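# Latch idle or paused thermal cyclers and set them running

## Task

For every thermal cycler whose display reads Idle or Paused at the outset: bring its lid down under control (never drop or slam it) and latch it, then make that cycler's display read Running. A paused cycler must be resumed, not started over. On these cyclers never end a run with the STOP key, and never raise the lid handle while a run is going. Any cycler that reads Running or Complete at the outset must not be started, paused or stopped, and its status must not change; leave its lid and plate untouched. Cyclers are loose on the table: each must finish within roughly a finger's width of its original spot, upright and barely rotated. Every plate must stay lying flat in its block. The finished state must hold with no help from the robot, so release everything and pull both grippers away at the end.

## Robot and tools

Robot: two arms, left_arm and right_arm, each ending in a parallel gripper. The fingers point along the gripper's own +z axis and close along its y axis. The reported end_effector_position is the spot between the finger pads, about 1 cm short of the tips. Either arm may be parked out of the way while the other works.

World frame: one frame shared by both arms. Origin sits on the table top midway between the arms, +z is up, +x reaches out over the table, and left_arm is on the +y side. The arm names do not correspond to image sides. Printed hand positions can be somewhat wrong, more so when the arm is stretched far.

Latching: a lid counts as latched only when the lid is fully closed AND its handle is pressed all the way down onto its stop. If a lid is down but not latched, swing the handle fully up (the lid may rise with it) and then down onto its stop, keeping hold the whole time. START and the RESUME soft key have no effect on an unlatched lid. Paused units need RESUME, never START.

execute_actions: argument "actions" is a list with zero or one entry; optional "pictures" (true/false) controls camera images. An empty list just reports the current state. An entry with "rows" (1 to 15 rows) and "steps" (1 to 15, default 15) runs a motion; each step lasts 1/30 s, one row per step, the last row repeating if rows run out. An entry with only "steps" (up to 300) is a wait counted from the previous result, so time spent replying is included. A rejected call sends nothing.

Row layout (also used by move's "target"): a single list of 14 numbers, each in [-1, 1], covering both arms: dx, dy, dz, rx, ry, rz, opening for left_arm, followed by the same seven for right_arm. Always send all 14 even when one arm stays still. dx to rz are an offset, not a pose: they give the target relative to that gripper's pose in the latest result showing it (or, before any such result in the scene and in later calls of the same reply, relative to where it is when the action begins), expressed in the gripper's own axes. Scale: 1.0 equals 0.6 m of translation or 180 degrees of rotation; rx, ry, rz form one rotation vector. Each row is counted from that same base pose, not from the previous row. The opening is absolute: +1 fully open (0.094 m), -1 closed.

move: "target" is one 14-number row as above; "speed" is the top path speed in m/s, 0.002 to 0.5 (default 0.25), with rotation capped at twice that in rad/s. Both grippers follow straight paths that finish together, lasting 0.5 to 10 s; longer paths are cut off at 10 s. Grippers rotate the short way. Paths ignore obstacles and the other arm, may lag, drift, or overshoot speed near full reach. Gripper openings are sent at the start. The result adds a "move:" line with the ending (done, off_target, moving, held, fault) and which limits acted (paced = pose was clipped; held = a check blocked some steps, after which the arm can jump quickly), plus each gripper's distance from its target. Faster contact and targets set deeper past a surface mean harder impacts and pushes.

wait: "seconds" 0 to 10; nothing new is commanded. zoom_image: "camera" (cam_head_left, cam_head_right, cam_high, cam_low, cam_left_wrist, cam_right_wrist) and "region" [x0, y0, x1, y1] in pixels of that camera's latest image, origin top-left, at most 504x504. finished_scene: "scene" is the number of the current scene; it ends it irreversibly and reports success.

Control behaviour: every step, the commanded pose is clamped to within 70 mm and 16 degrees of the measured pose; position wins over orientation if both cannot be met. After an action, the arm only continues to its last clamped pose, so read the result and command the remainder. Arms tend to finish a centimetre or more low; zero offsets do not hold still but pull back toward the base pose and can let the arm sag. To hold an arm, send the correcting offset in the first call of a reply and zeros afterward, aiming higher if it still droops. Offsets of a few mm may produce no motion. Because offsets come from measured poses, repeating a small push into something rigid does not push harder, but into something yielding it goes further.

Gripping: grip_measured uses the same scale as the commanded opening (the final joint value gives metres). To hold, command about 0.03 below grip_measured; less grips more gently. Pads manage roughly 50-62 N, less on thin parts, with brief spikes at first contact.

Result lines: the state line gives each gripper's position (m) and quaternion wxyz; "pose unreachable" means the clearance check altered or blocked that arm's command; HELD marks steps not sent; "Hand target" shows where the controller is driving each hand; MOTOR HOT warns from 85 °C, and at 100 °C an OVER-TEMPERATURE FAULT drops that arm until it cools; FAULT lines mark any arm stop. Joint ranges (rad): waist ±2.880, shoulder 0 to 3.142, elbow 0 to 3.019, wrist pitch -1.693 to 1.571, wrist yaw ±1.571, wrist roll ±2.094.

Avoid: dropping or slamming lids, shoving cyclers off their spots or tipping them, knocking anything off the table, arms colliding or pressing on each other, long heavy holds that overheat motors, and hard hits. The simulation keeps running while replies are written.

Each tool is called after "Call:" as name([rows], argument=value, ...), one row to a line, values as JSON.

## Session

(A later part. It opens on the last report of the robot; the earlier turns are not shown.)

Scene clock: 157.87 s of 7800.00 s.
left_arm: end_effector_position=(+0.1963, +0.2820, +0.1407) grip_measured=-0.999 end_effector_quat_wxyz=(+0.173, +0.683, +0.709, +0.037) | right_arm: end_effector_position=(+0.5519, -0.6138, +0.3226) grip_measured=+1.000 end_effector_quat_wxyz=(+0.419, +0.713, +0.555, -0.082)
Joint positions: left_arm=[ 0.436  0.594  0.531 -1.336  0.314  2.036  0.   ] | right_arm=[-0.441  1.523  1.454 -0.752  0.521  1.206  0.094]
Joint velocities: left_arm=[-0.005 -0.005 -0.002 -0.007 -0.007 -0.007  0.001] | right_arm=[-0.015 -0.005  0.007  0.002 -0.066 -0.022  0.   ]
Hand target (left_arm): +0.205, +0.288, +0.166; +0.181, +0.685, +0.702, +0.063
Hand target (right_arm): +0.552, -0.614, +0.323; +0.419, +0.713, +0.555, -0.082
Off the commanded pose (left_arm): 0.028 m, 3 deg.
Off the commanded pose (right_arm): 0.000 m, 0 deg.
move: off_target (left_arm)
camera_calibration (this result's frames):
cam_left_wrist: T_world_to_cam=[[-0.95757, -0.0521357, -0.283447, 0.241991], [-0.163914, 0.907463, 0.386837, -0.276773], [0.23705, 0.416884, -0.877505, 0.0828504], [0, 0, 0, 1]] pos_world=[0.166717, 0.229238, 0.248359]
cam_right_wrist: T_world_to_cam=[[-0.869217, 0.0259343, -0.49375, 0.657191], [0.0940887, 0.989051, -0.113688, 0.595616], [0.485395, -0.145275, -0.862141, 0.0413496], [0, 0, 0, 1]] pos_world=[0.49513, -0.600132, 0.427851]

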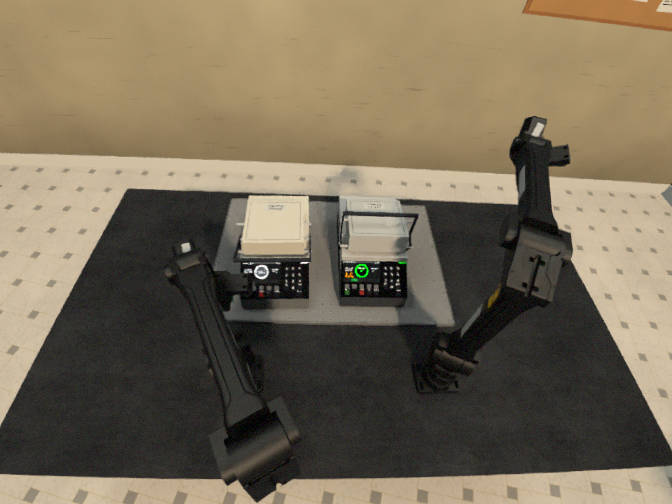

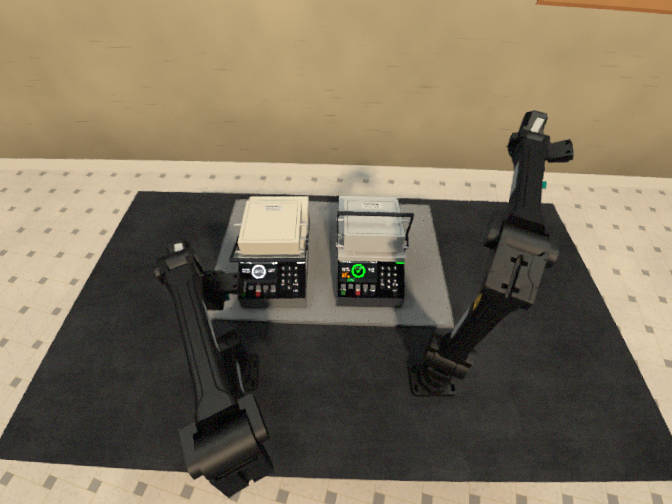

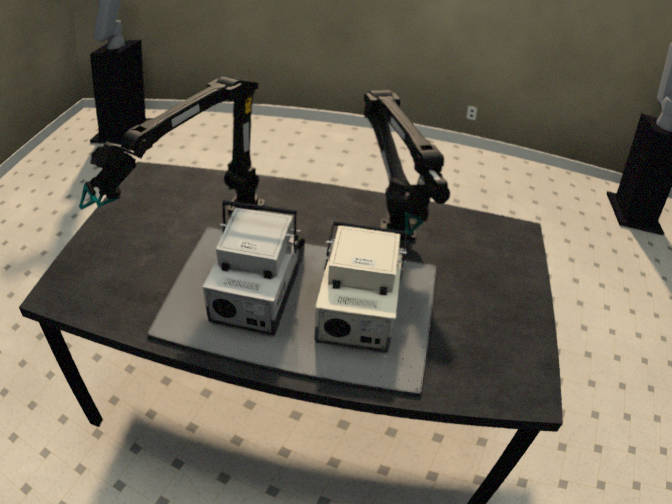

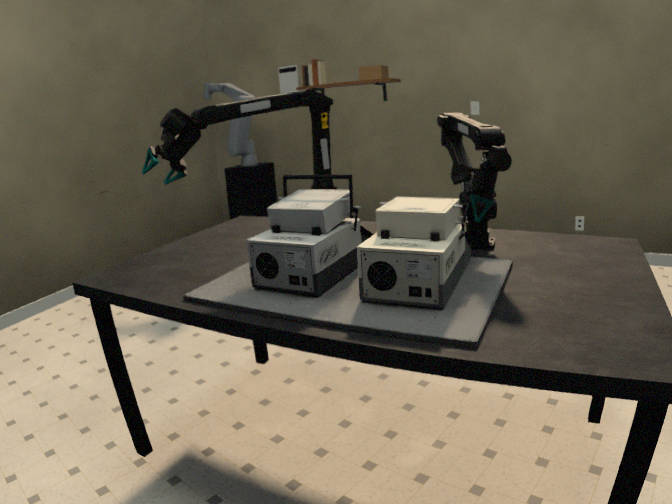

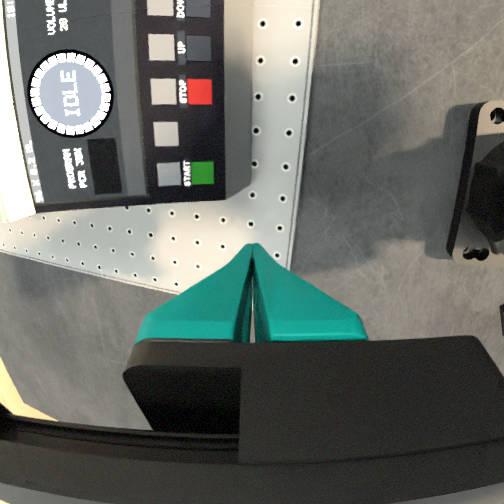

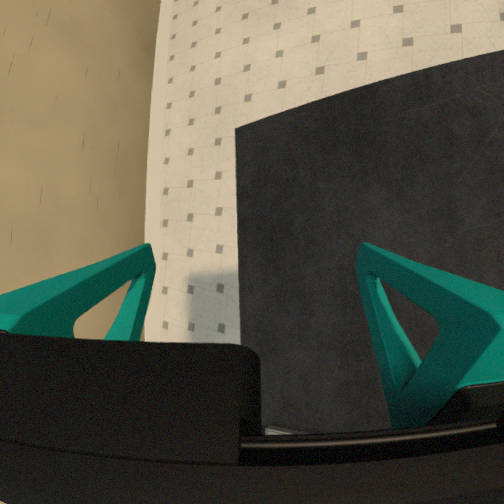

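Call:
move(target=[-0.025,0.05,0.138,0,0,0,-1, 0,0,0,0,0,0,1], speed=0.03)

Call:
move(target=[0.03,0,-0.13,0,0,0,-1, 0,0,0,0,0,0,1], speed=0.08)

Scene clock: 167.20 s of 7800.00 s.
left_arm: end_effector_position=(+0.2296, +0.2593, +0.0948) grip_measured=-0.999 end_effector_quat_wxyz=(+0.162, +0.674, +0.720, +0.032) | right_arm: end_effector_position=(+0.5519, -0.6138, +0.3226) grip_measured=+1.000 end_effector_quat_wxyz=(+0.419, +0.713, +0.555, -0.082)
Joint positions: left_arm=[ 0.191  0.709  0.446 -1.081  0.245  1.76   0.   ] | right_arm=[-0.441  1.523  1.454 -0.752  0.521  1.206  0.094]
Joint velocities: left_arm=[ 0.005 -0.015 -0.002  0.002 -0.022 -0.051  0.   ] | right_arm=[-0.005 -0.005  0.007 -0.012  0.095  0.095  0.   ]
Hand target (left_arm): +0.244, +0.254, +0.078; +0.175, +0.683, +0.709, +0.034
Hand target (right_arm): +0.552, -0.614, +0.323; +0.419, +0.713, +0.555, -0.082
Off the commanded pose (left_arm): 0.029 m, 2 deg.
Off the commanded pose (right_arm): 0.000 m, 0 deg.
After step 90, 3.13 s passed at rest.
move: off_target (left_arm)
camera_calibration (this result's frames):
cam_left_wrist: T_world_to_cam=[[-0.962603, -0.0774799, -0.259599, 0.265187], [-0.179088, 0.900988, 0.395156, -0.228614], [0.203279, 0.42687, -0.88117, 0.0495955], [0, 0, 0, 1]] pos_world=[0.204247, 0.205355, 0.202883]
cam_right_wrist: T_world_to_cam=[[-0.869217, 0.0259343, -0.49375, 0.657191], [0.0940887, 0.989051, -0.113688, 0.595616], [0.485395, -0.145275, -0.862141, 0.0413496], [0, 0, 0, 1]] pos_world=[0.49513, -0.600132, 0.427851]

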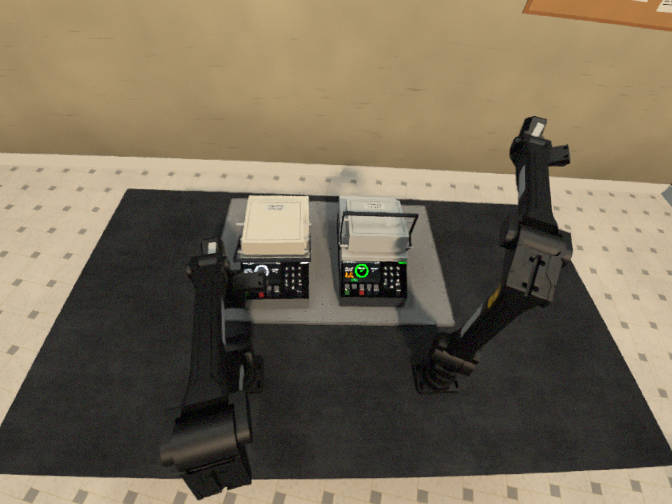

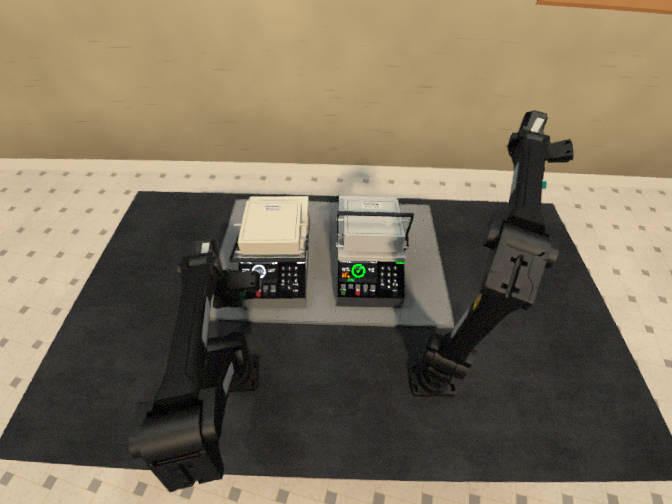

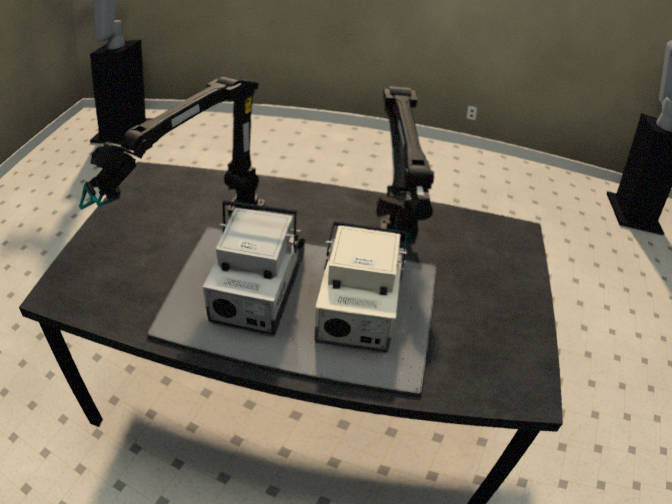

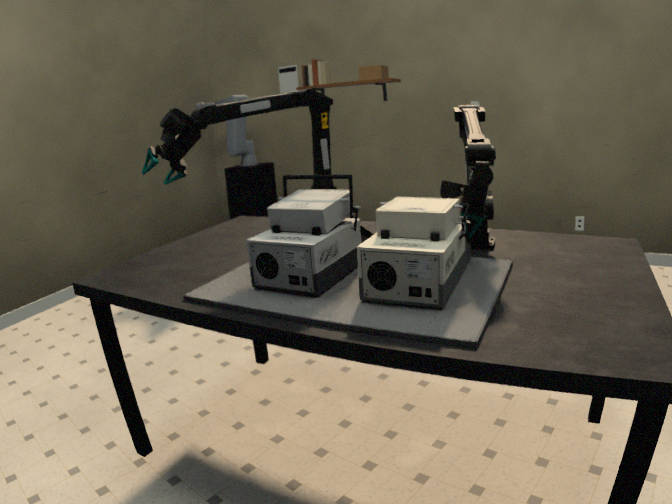

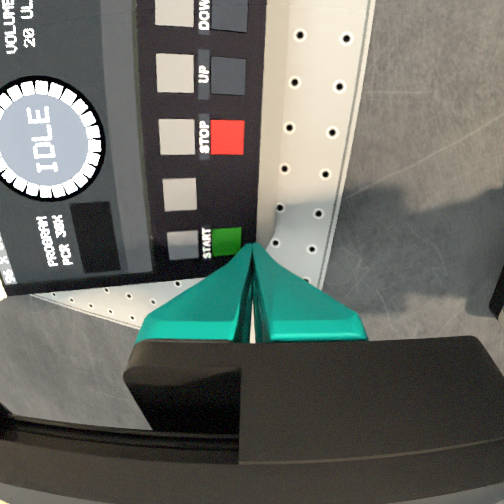

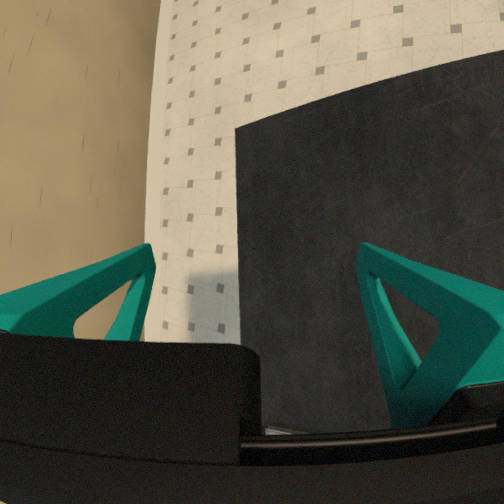

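Scene clock: 168.63 s of 7800.00 s.
left_arm: end_effector_position=(+0.1970, +0.2831, +0.1408) grip_measured=-0.999 end_effector_quat_wxyz=(+0.151, +0.671, +0.726, +0.010) | right_arm: end_effector_position=(+0.5519, -0.6138, +0.3226) grip_measured=+1.000 end_effector_quat_wxyz=(+0.419, +0.713, +0.555, -0.082)
Joint positions: left_arm=[ 0.407  0.652  0.557 -1.358  0.28   1.976  0.   ] | right_arm=[-0.441  1.523  1.454 -0.752  0.521  1.206  0.094]
Joint velocities: left_arm=[-0.005 -0.024 -0.017  0.007  0.051  0.022 -0.001] | right_arm=[ 0.015 -0.015 -0.002  0.002  0.022  0.051  0.   ]
Hand target (left_arm): +0.206, +0.289, +0.165; +0.160, +0.674, +0.720, +0.035
Hand target (right_arm): +0.552, -0.614, +0.323; +0.419, +0.713, +0.555, -0.082
Off the commanded pose (left_arm): 0.027 m, 3 deg.
Off the commanded pose (right_arm): 0.000 m, 0 deg.
move: off_target (left_arm)
camera_calibration (this result's frames):
cam_left_wrist: T_world_to_cam=[[-0.973555, -0.0868922, -0.211283, 0.245564], [-0.16491, 0.907328, 0.386731, -0.277424], [0.158099, 0.411347, -0.897663, 0.102206], [0, 0, 0, 1]] pos_world=[0.177161, 0.23101, 0.250919]
cam_right_wrist: T_world_to_cam=[[-0.869217, 0.0259343, -0.49375, 0.657191], [0.0940887, 0.989051, -0.113688, 0.595616], [0.485395, -0.145275, -0.862141, 0.0413496], [0, 0, 0, 1]] pos_world=[0.49513, -0.600132, 0.427851]

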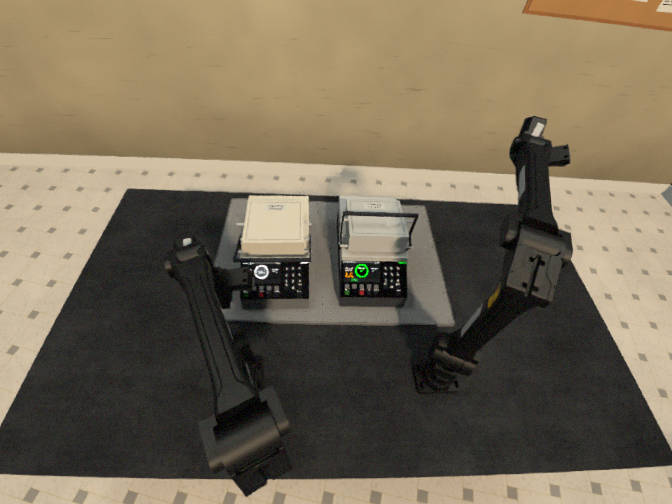

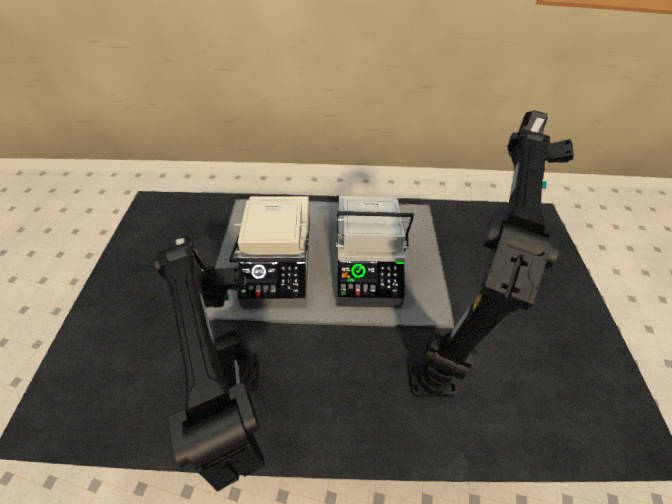

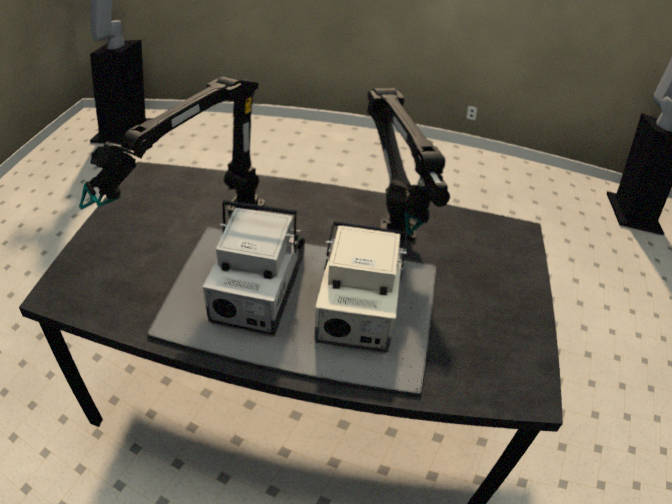

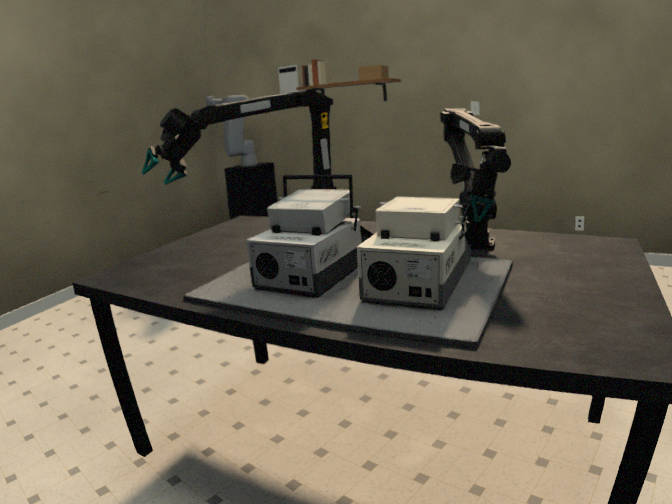

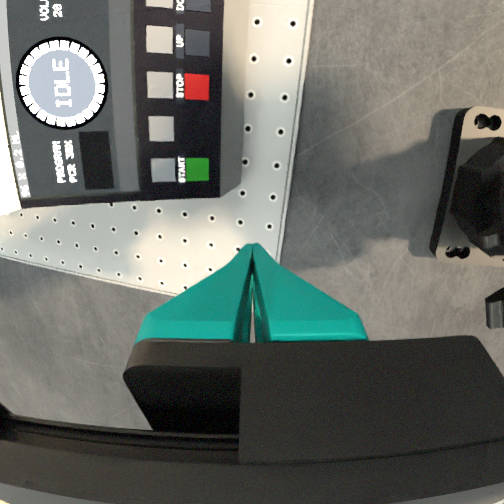

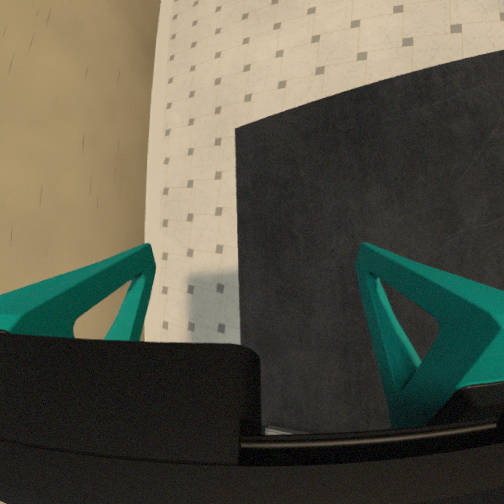

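Call:
move(target=[-0.055,0.11,0.01,0,0,0,-1, 0,0,0,0,0,0,1], speed=0.05)

Scene clock: 177.37 s of 7800.00 s.
left_arm: end_effector_position=(+0.2421, +0.2522, +0.1342) grip_measured=-0.999 end_effector_quat_wxyz=(+0.137, +0.672, +0.728, -0.018) | right_arm: end_effector_position=(+0.5519, -0.6138, +0.3226) grip_measured=+1.000 end_effector_quat_wxyz=(+0.419, +0.713, +0.555, -0.082)
Joint positions: left_arm=[ 0.145  0.811  0.603 -1.238  0.249  1.713  0.   ] | right_arm=[-0.441  1.523  1.454 -0.752  0.521  1.206  0.094]
Joint velocities: left_arm=[-0.005 -0.015 -0.017 -0.002 -0.037  0.007 -0.001] | right_arm=[-0.005 -0.024 -0.007  0.017 -0.022 -0.037  0.   ]
Hand target (left_arm): +0.263, +0.256, +0.156; +0.153, +0.671, +0.726, +0.007
Hand target (right_arm): +0.552, -0.614, +0.323; +0.419, +0.713, +0.555, -0.082
Off the commanded pose (left_arm): 0.031 m, 4 deg.
Off the commanded pose (right_arm): 0.000 m, 0 deg.
After step 90, 3.93 s passed at rest.
move: off_target (left_arm)
camera_calibration (this result's frames):
cam_left_wrist: T_world_to_cam=[[-0.984825, -0.08433, -0.151682, 0.279543], [-0.136307, 0.916837, 0.375272, -0.247165], [0.107421, 0.390253, -0.91442, 0.121711], [0, 0, 0, 1]] pos_world=[0.228536, 0.202686, 0.24645]
cam_right_wrist: T_world_to_cam=[[-0.869217, 0.0259343, -0.49375, 0.657191], [0.0940887, 0.989051, -0.113688, 0.595616], [0.485395, -0.145275, -0.862141, 0.0413496], [0, 0, 0, 1]] pos_world=[0.49513, -0.600132, 0.427851]

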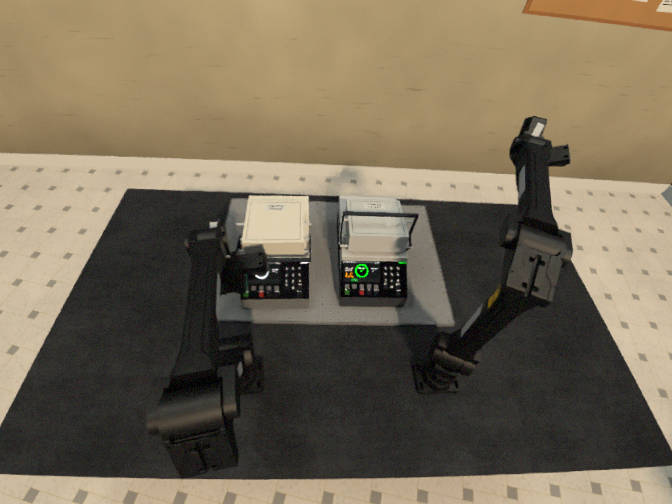

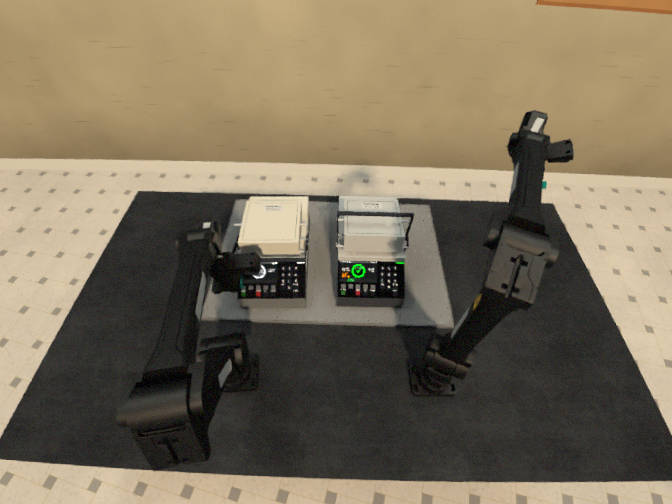

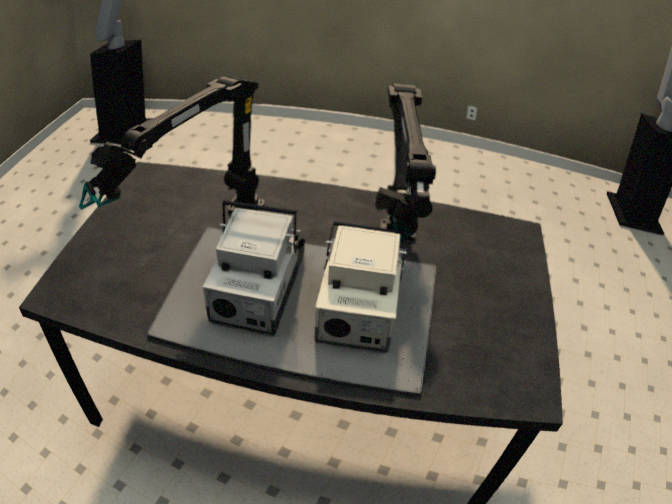

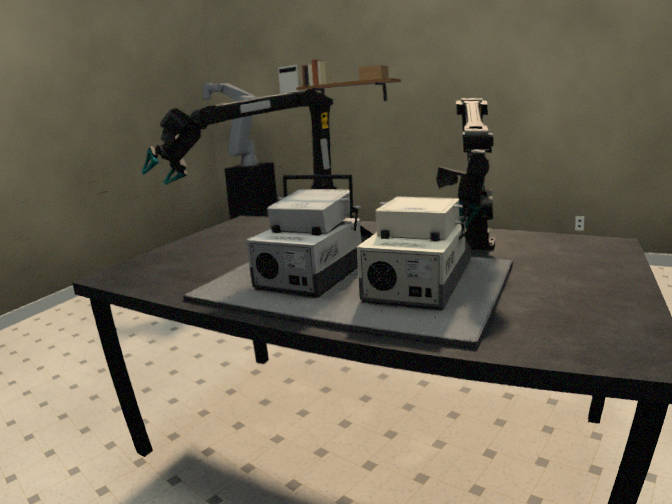

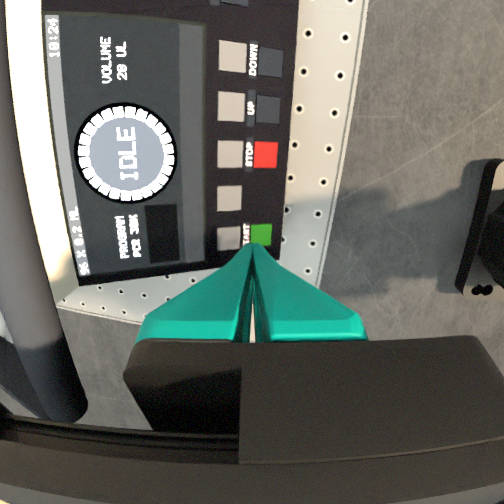

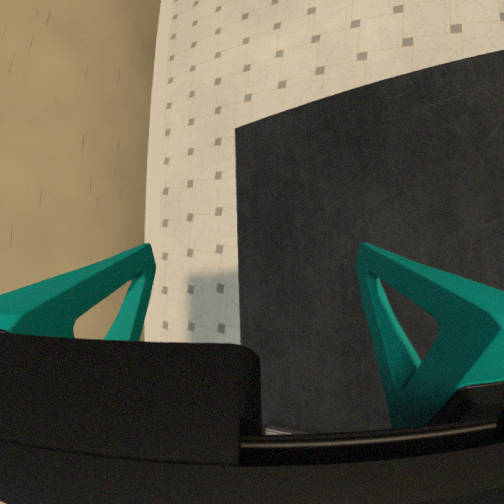

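Call:
move(target=[0.026,-0.017,0.095,0,0,0,-1, 0,0,0,0,0,0,1], speed=0.03)

Call:
move(target=[0.03,0,-0.13,0,0,0,-1, 0,0,0,0,0,0,1], speed=0.08)

Scene clock: 185.20 s of 7800.00 s.
left_arm: end_effector_position=(+0.2373, +0.2512, +0.0984) grip_measured=-0.999 end_effector_quat_wxyz=(+0.138, +0.669, +0.730, -0.024) | right_arm: end_effector_position=(+0.5519, -0.6138, +0.3226) grip_measured=+1.000 end_effector_quat_wxyz=(+0.419, +0.713, +0.555, -0.082)
Joint positions: left_arm=[ 0.153  0.836  0.516 -1.136  0.258  1.715  0.   ] | right_arm=[-0.441  1.523  1.454 -0.752  0.521  1.206  0.094]
Joint velocities: left_arm=[-0.005  0.005  0.022  0.012  0.007  0.037 -0.001] | right_arm=[ 0.005  0.005 -0.012 -0.012 -0.051  0.037  0.   ]
Hand target (left_arm): +0.239, +0.255, +0.077; +0.137, +0.672, +0.728, -0.018
Hand target (right_arm): +0.552, -0.614, +0.323; +0.419, +0.713, +0.555, -0.082
Off the commanded pose (left_arm): 0.025 m, 1 deg.
Off the commanded pose (right_arm): 0.000 m, 0 deg.
After step 90, 2.60 s passed at rest.
move: off_target (left_arm)
camera_calibration (this result's frames):
cam_left_wrist: T_world_to_cam=[[-0.985313, -0.0909223, -0.14454, 0.270331], [-0.138642, 0.920103, 0.366319, -0.232846], [0.0996852, 0.380978, -0.919194, 0.0945487], [0, 0, 0, 1]] pos_world=[0.224653, 0.2028, 0.211278]
cam_right_wrist: T_world_to_cam=[[-0.869217, 0.0259343, -0.49375, 0.657191], [0.0940887, 0.989051, -0.113688, 0.595616], [0.485395, -0.145275, -0.862141, 0.0413496], [0, 0, 0, 1]] pos_world=[0.49513, -0.600132, 0.427851]

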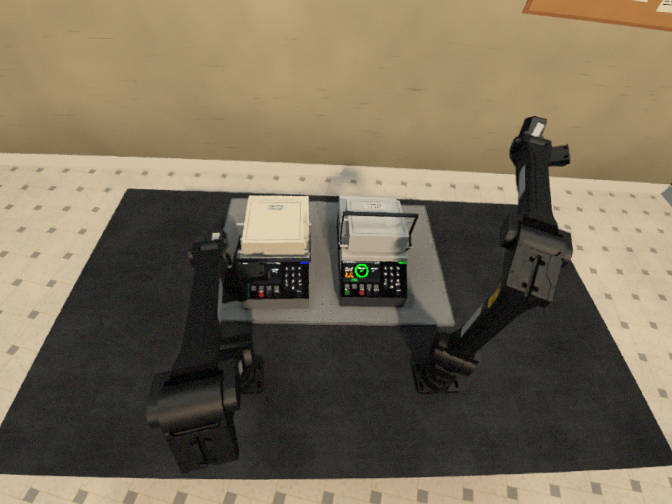

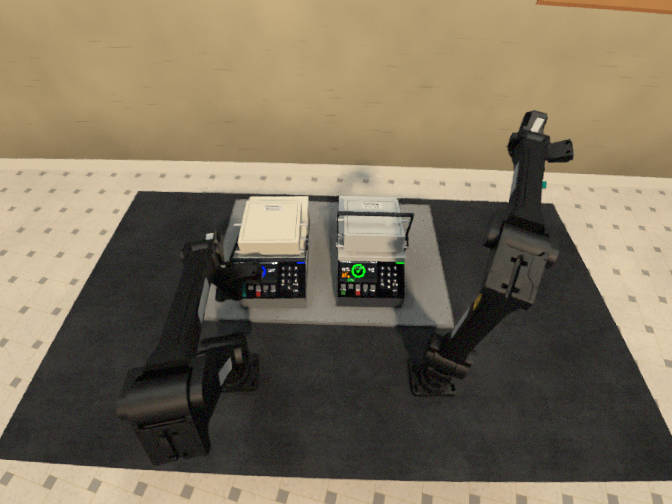

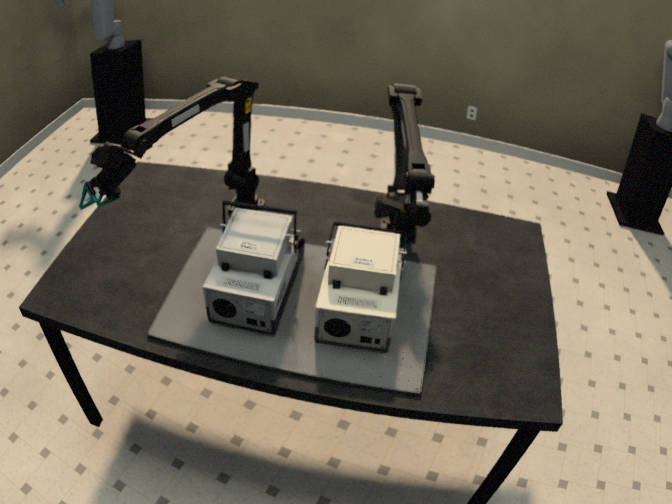

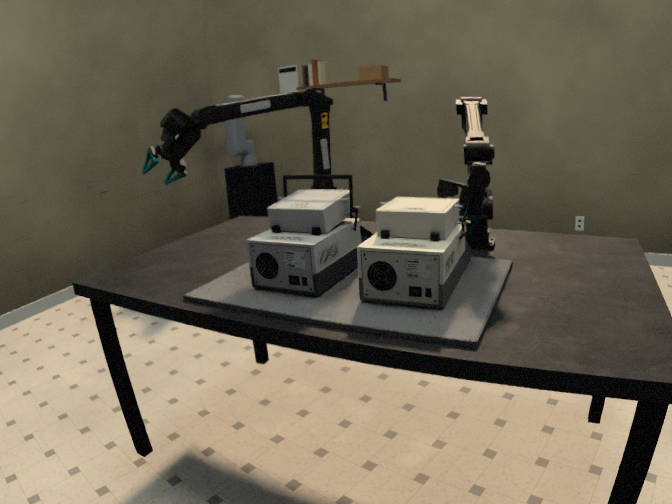

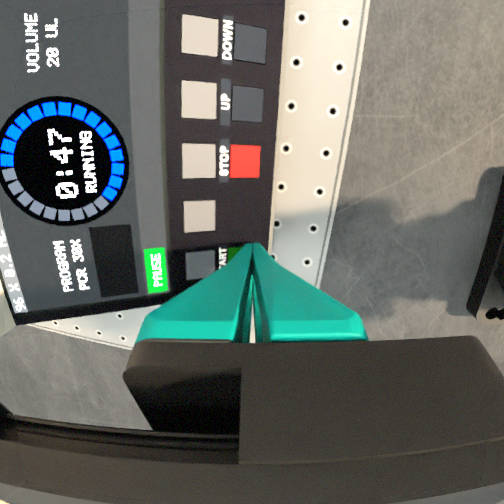

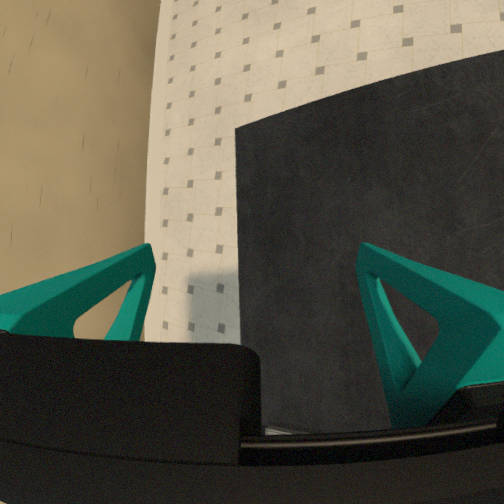

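Scene clock: 186.60 s of 7800.00 s.
left_arm: end_effector_position=(+0.2112, +0.2788, +0.1463) grip_measured=-0.999 end_effector_quat_wxyz=(+0.125, +0.665, +0.735, -0.046) | right_arm: end_effector_position=(+0.5519, -0.6138, +0.3226) grip_measured=+1.000 end_effector_quat_wxyz=(+0.419, +0.713, +0.555, -0.082)
Joint positions: left_arm=[ 0.337  0.792  0.629 -1.394  0.267  1.9    0.   ] | right_arm=[-0.441  1.523  1.454 -0.752  0.521  1.206  0.094]
Joint velocities: left_arm=[-0.005 -0.015 -0.002 -0.002  0.066 -0.022 -0.   ] | right_arm=[-0.005  0.005  0.012  0.017  0.007 -0.022  0.   ]
Hand target (left_arm): +0.222, +0.285, +0.169; +0.137, +0.669, +0.730, -0.022
Hand target (right_arm): +0.552, -0.614, +0.323; +0.419, +0.713, +0.555, -0.082
Off the commanded pose (left_arm): 0.027 m, 3 deg.
Off the commanded pose (right_arm): 0.000 m, 0 deg.
move: off_target (left_arm)
camera_calibration (this result's frames):
cam_left_wrist: T_world_to_cam=[[-0.99076, -0.0979324, -0.0938254, 0.249716], [-0.125446, 0.924666, 0.359521, -0.282526], [0.0515485, 0.367969, -0.928408, 0.14573], [0, 0, 0, 1]] pos_world=[0.204455, 0.232073, 0.260301]
cam_right_wrist: T_world_to_cam=[[-0.869217, 0.0259343, -0.49375, 0.657191], [0.0940887, 0.989051, -0.113688, 0.595616], [0.485395, -0.145275, -0.862141, 0.0413496], [0, 0, 0, 1]] pos_world=[0.49513, -0.600132, 0.427851]

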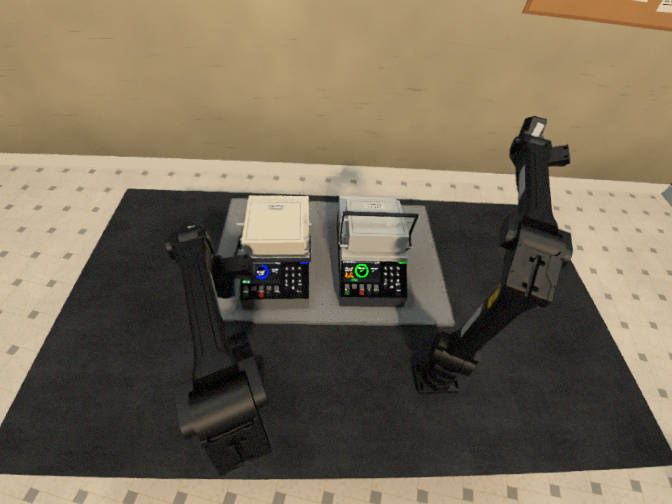

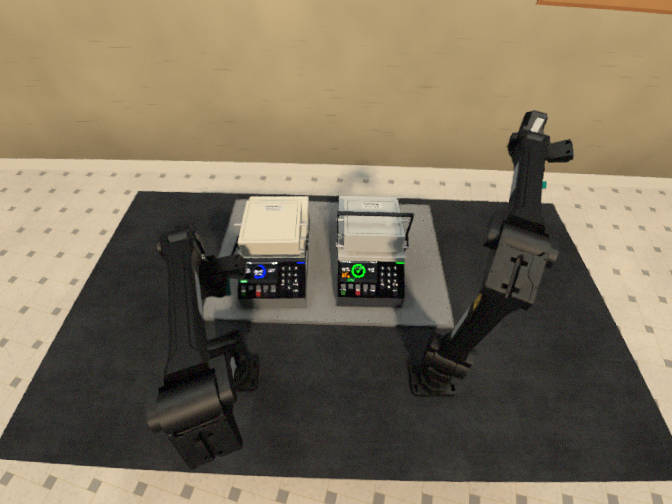

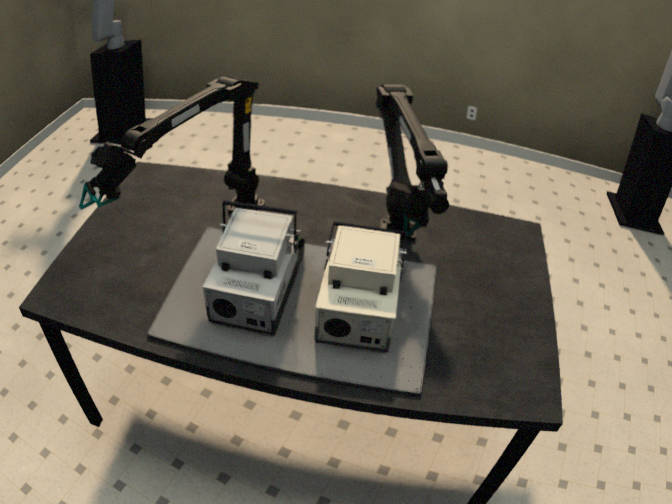

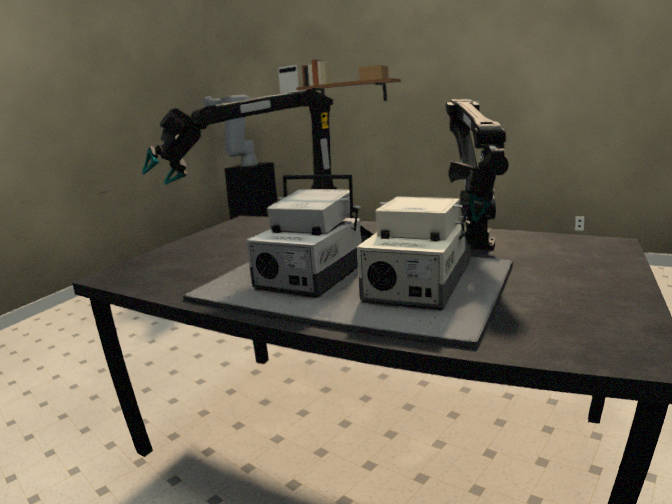

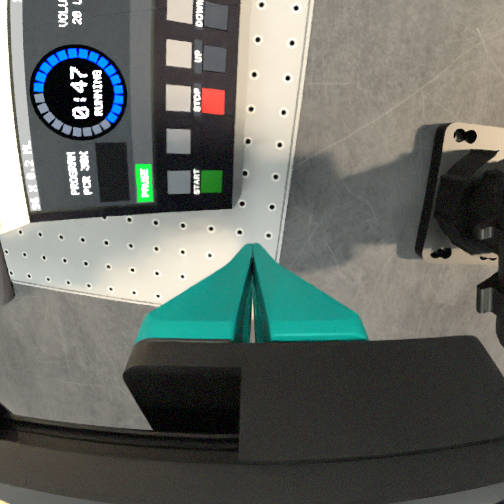

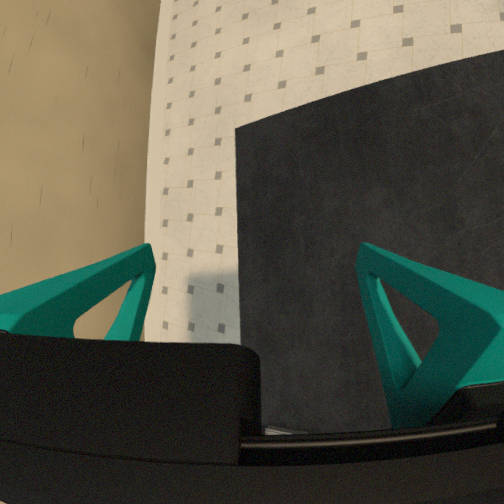

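Call:
finished_scene(scene=2)

The scene is finished: the task was done.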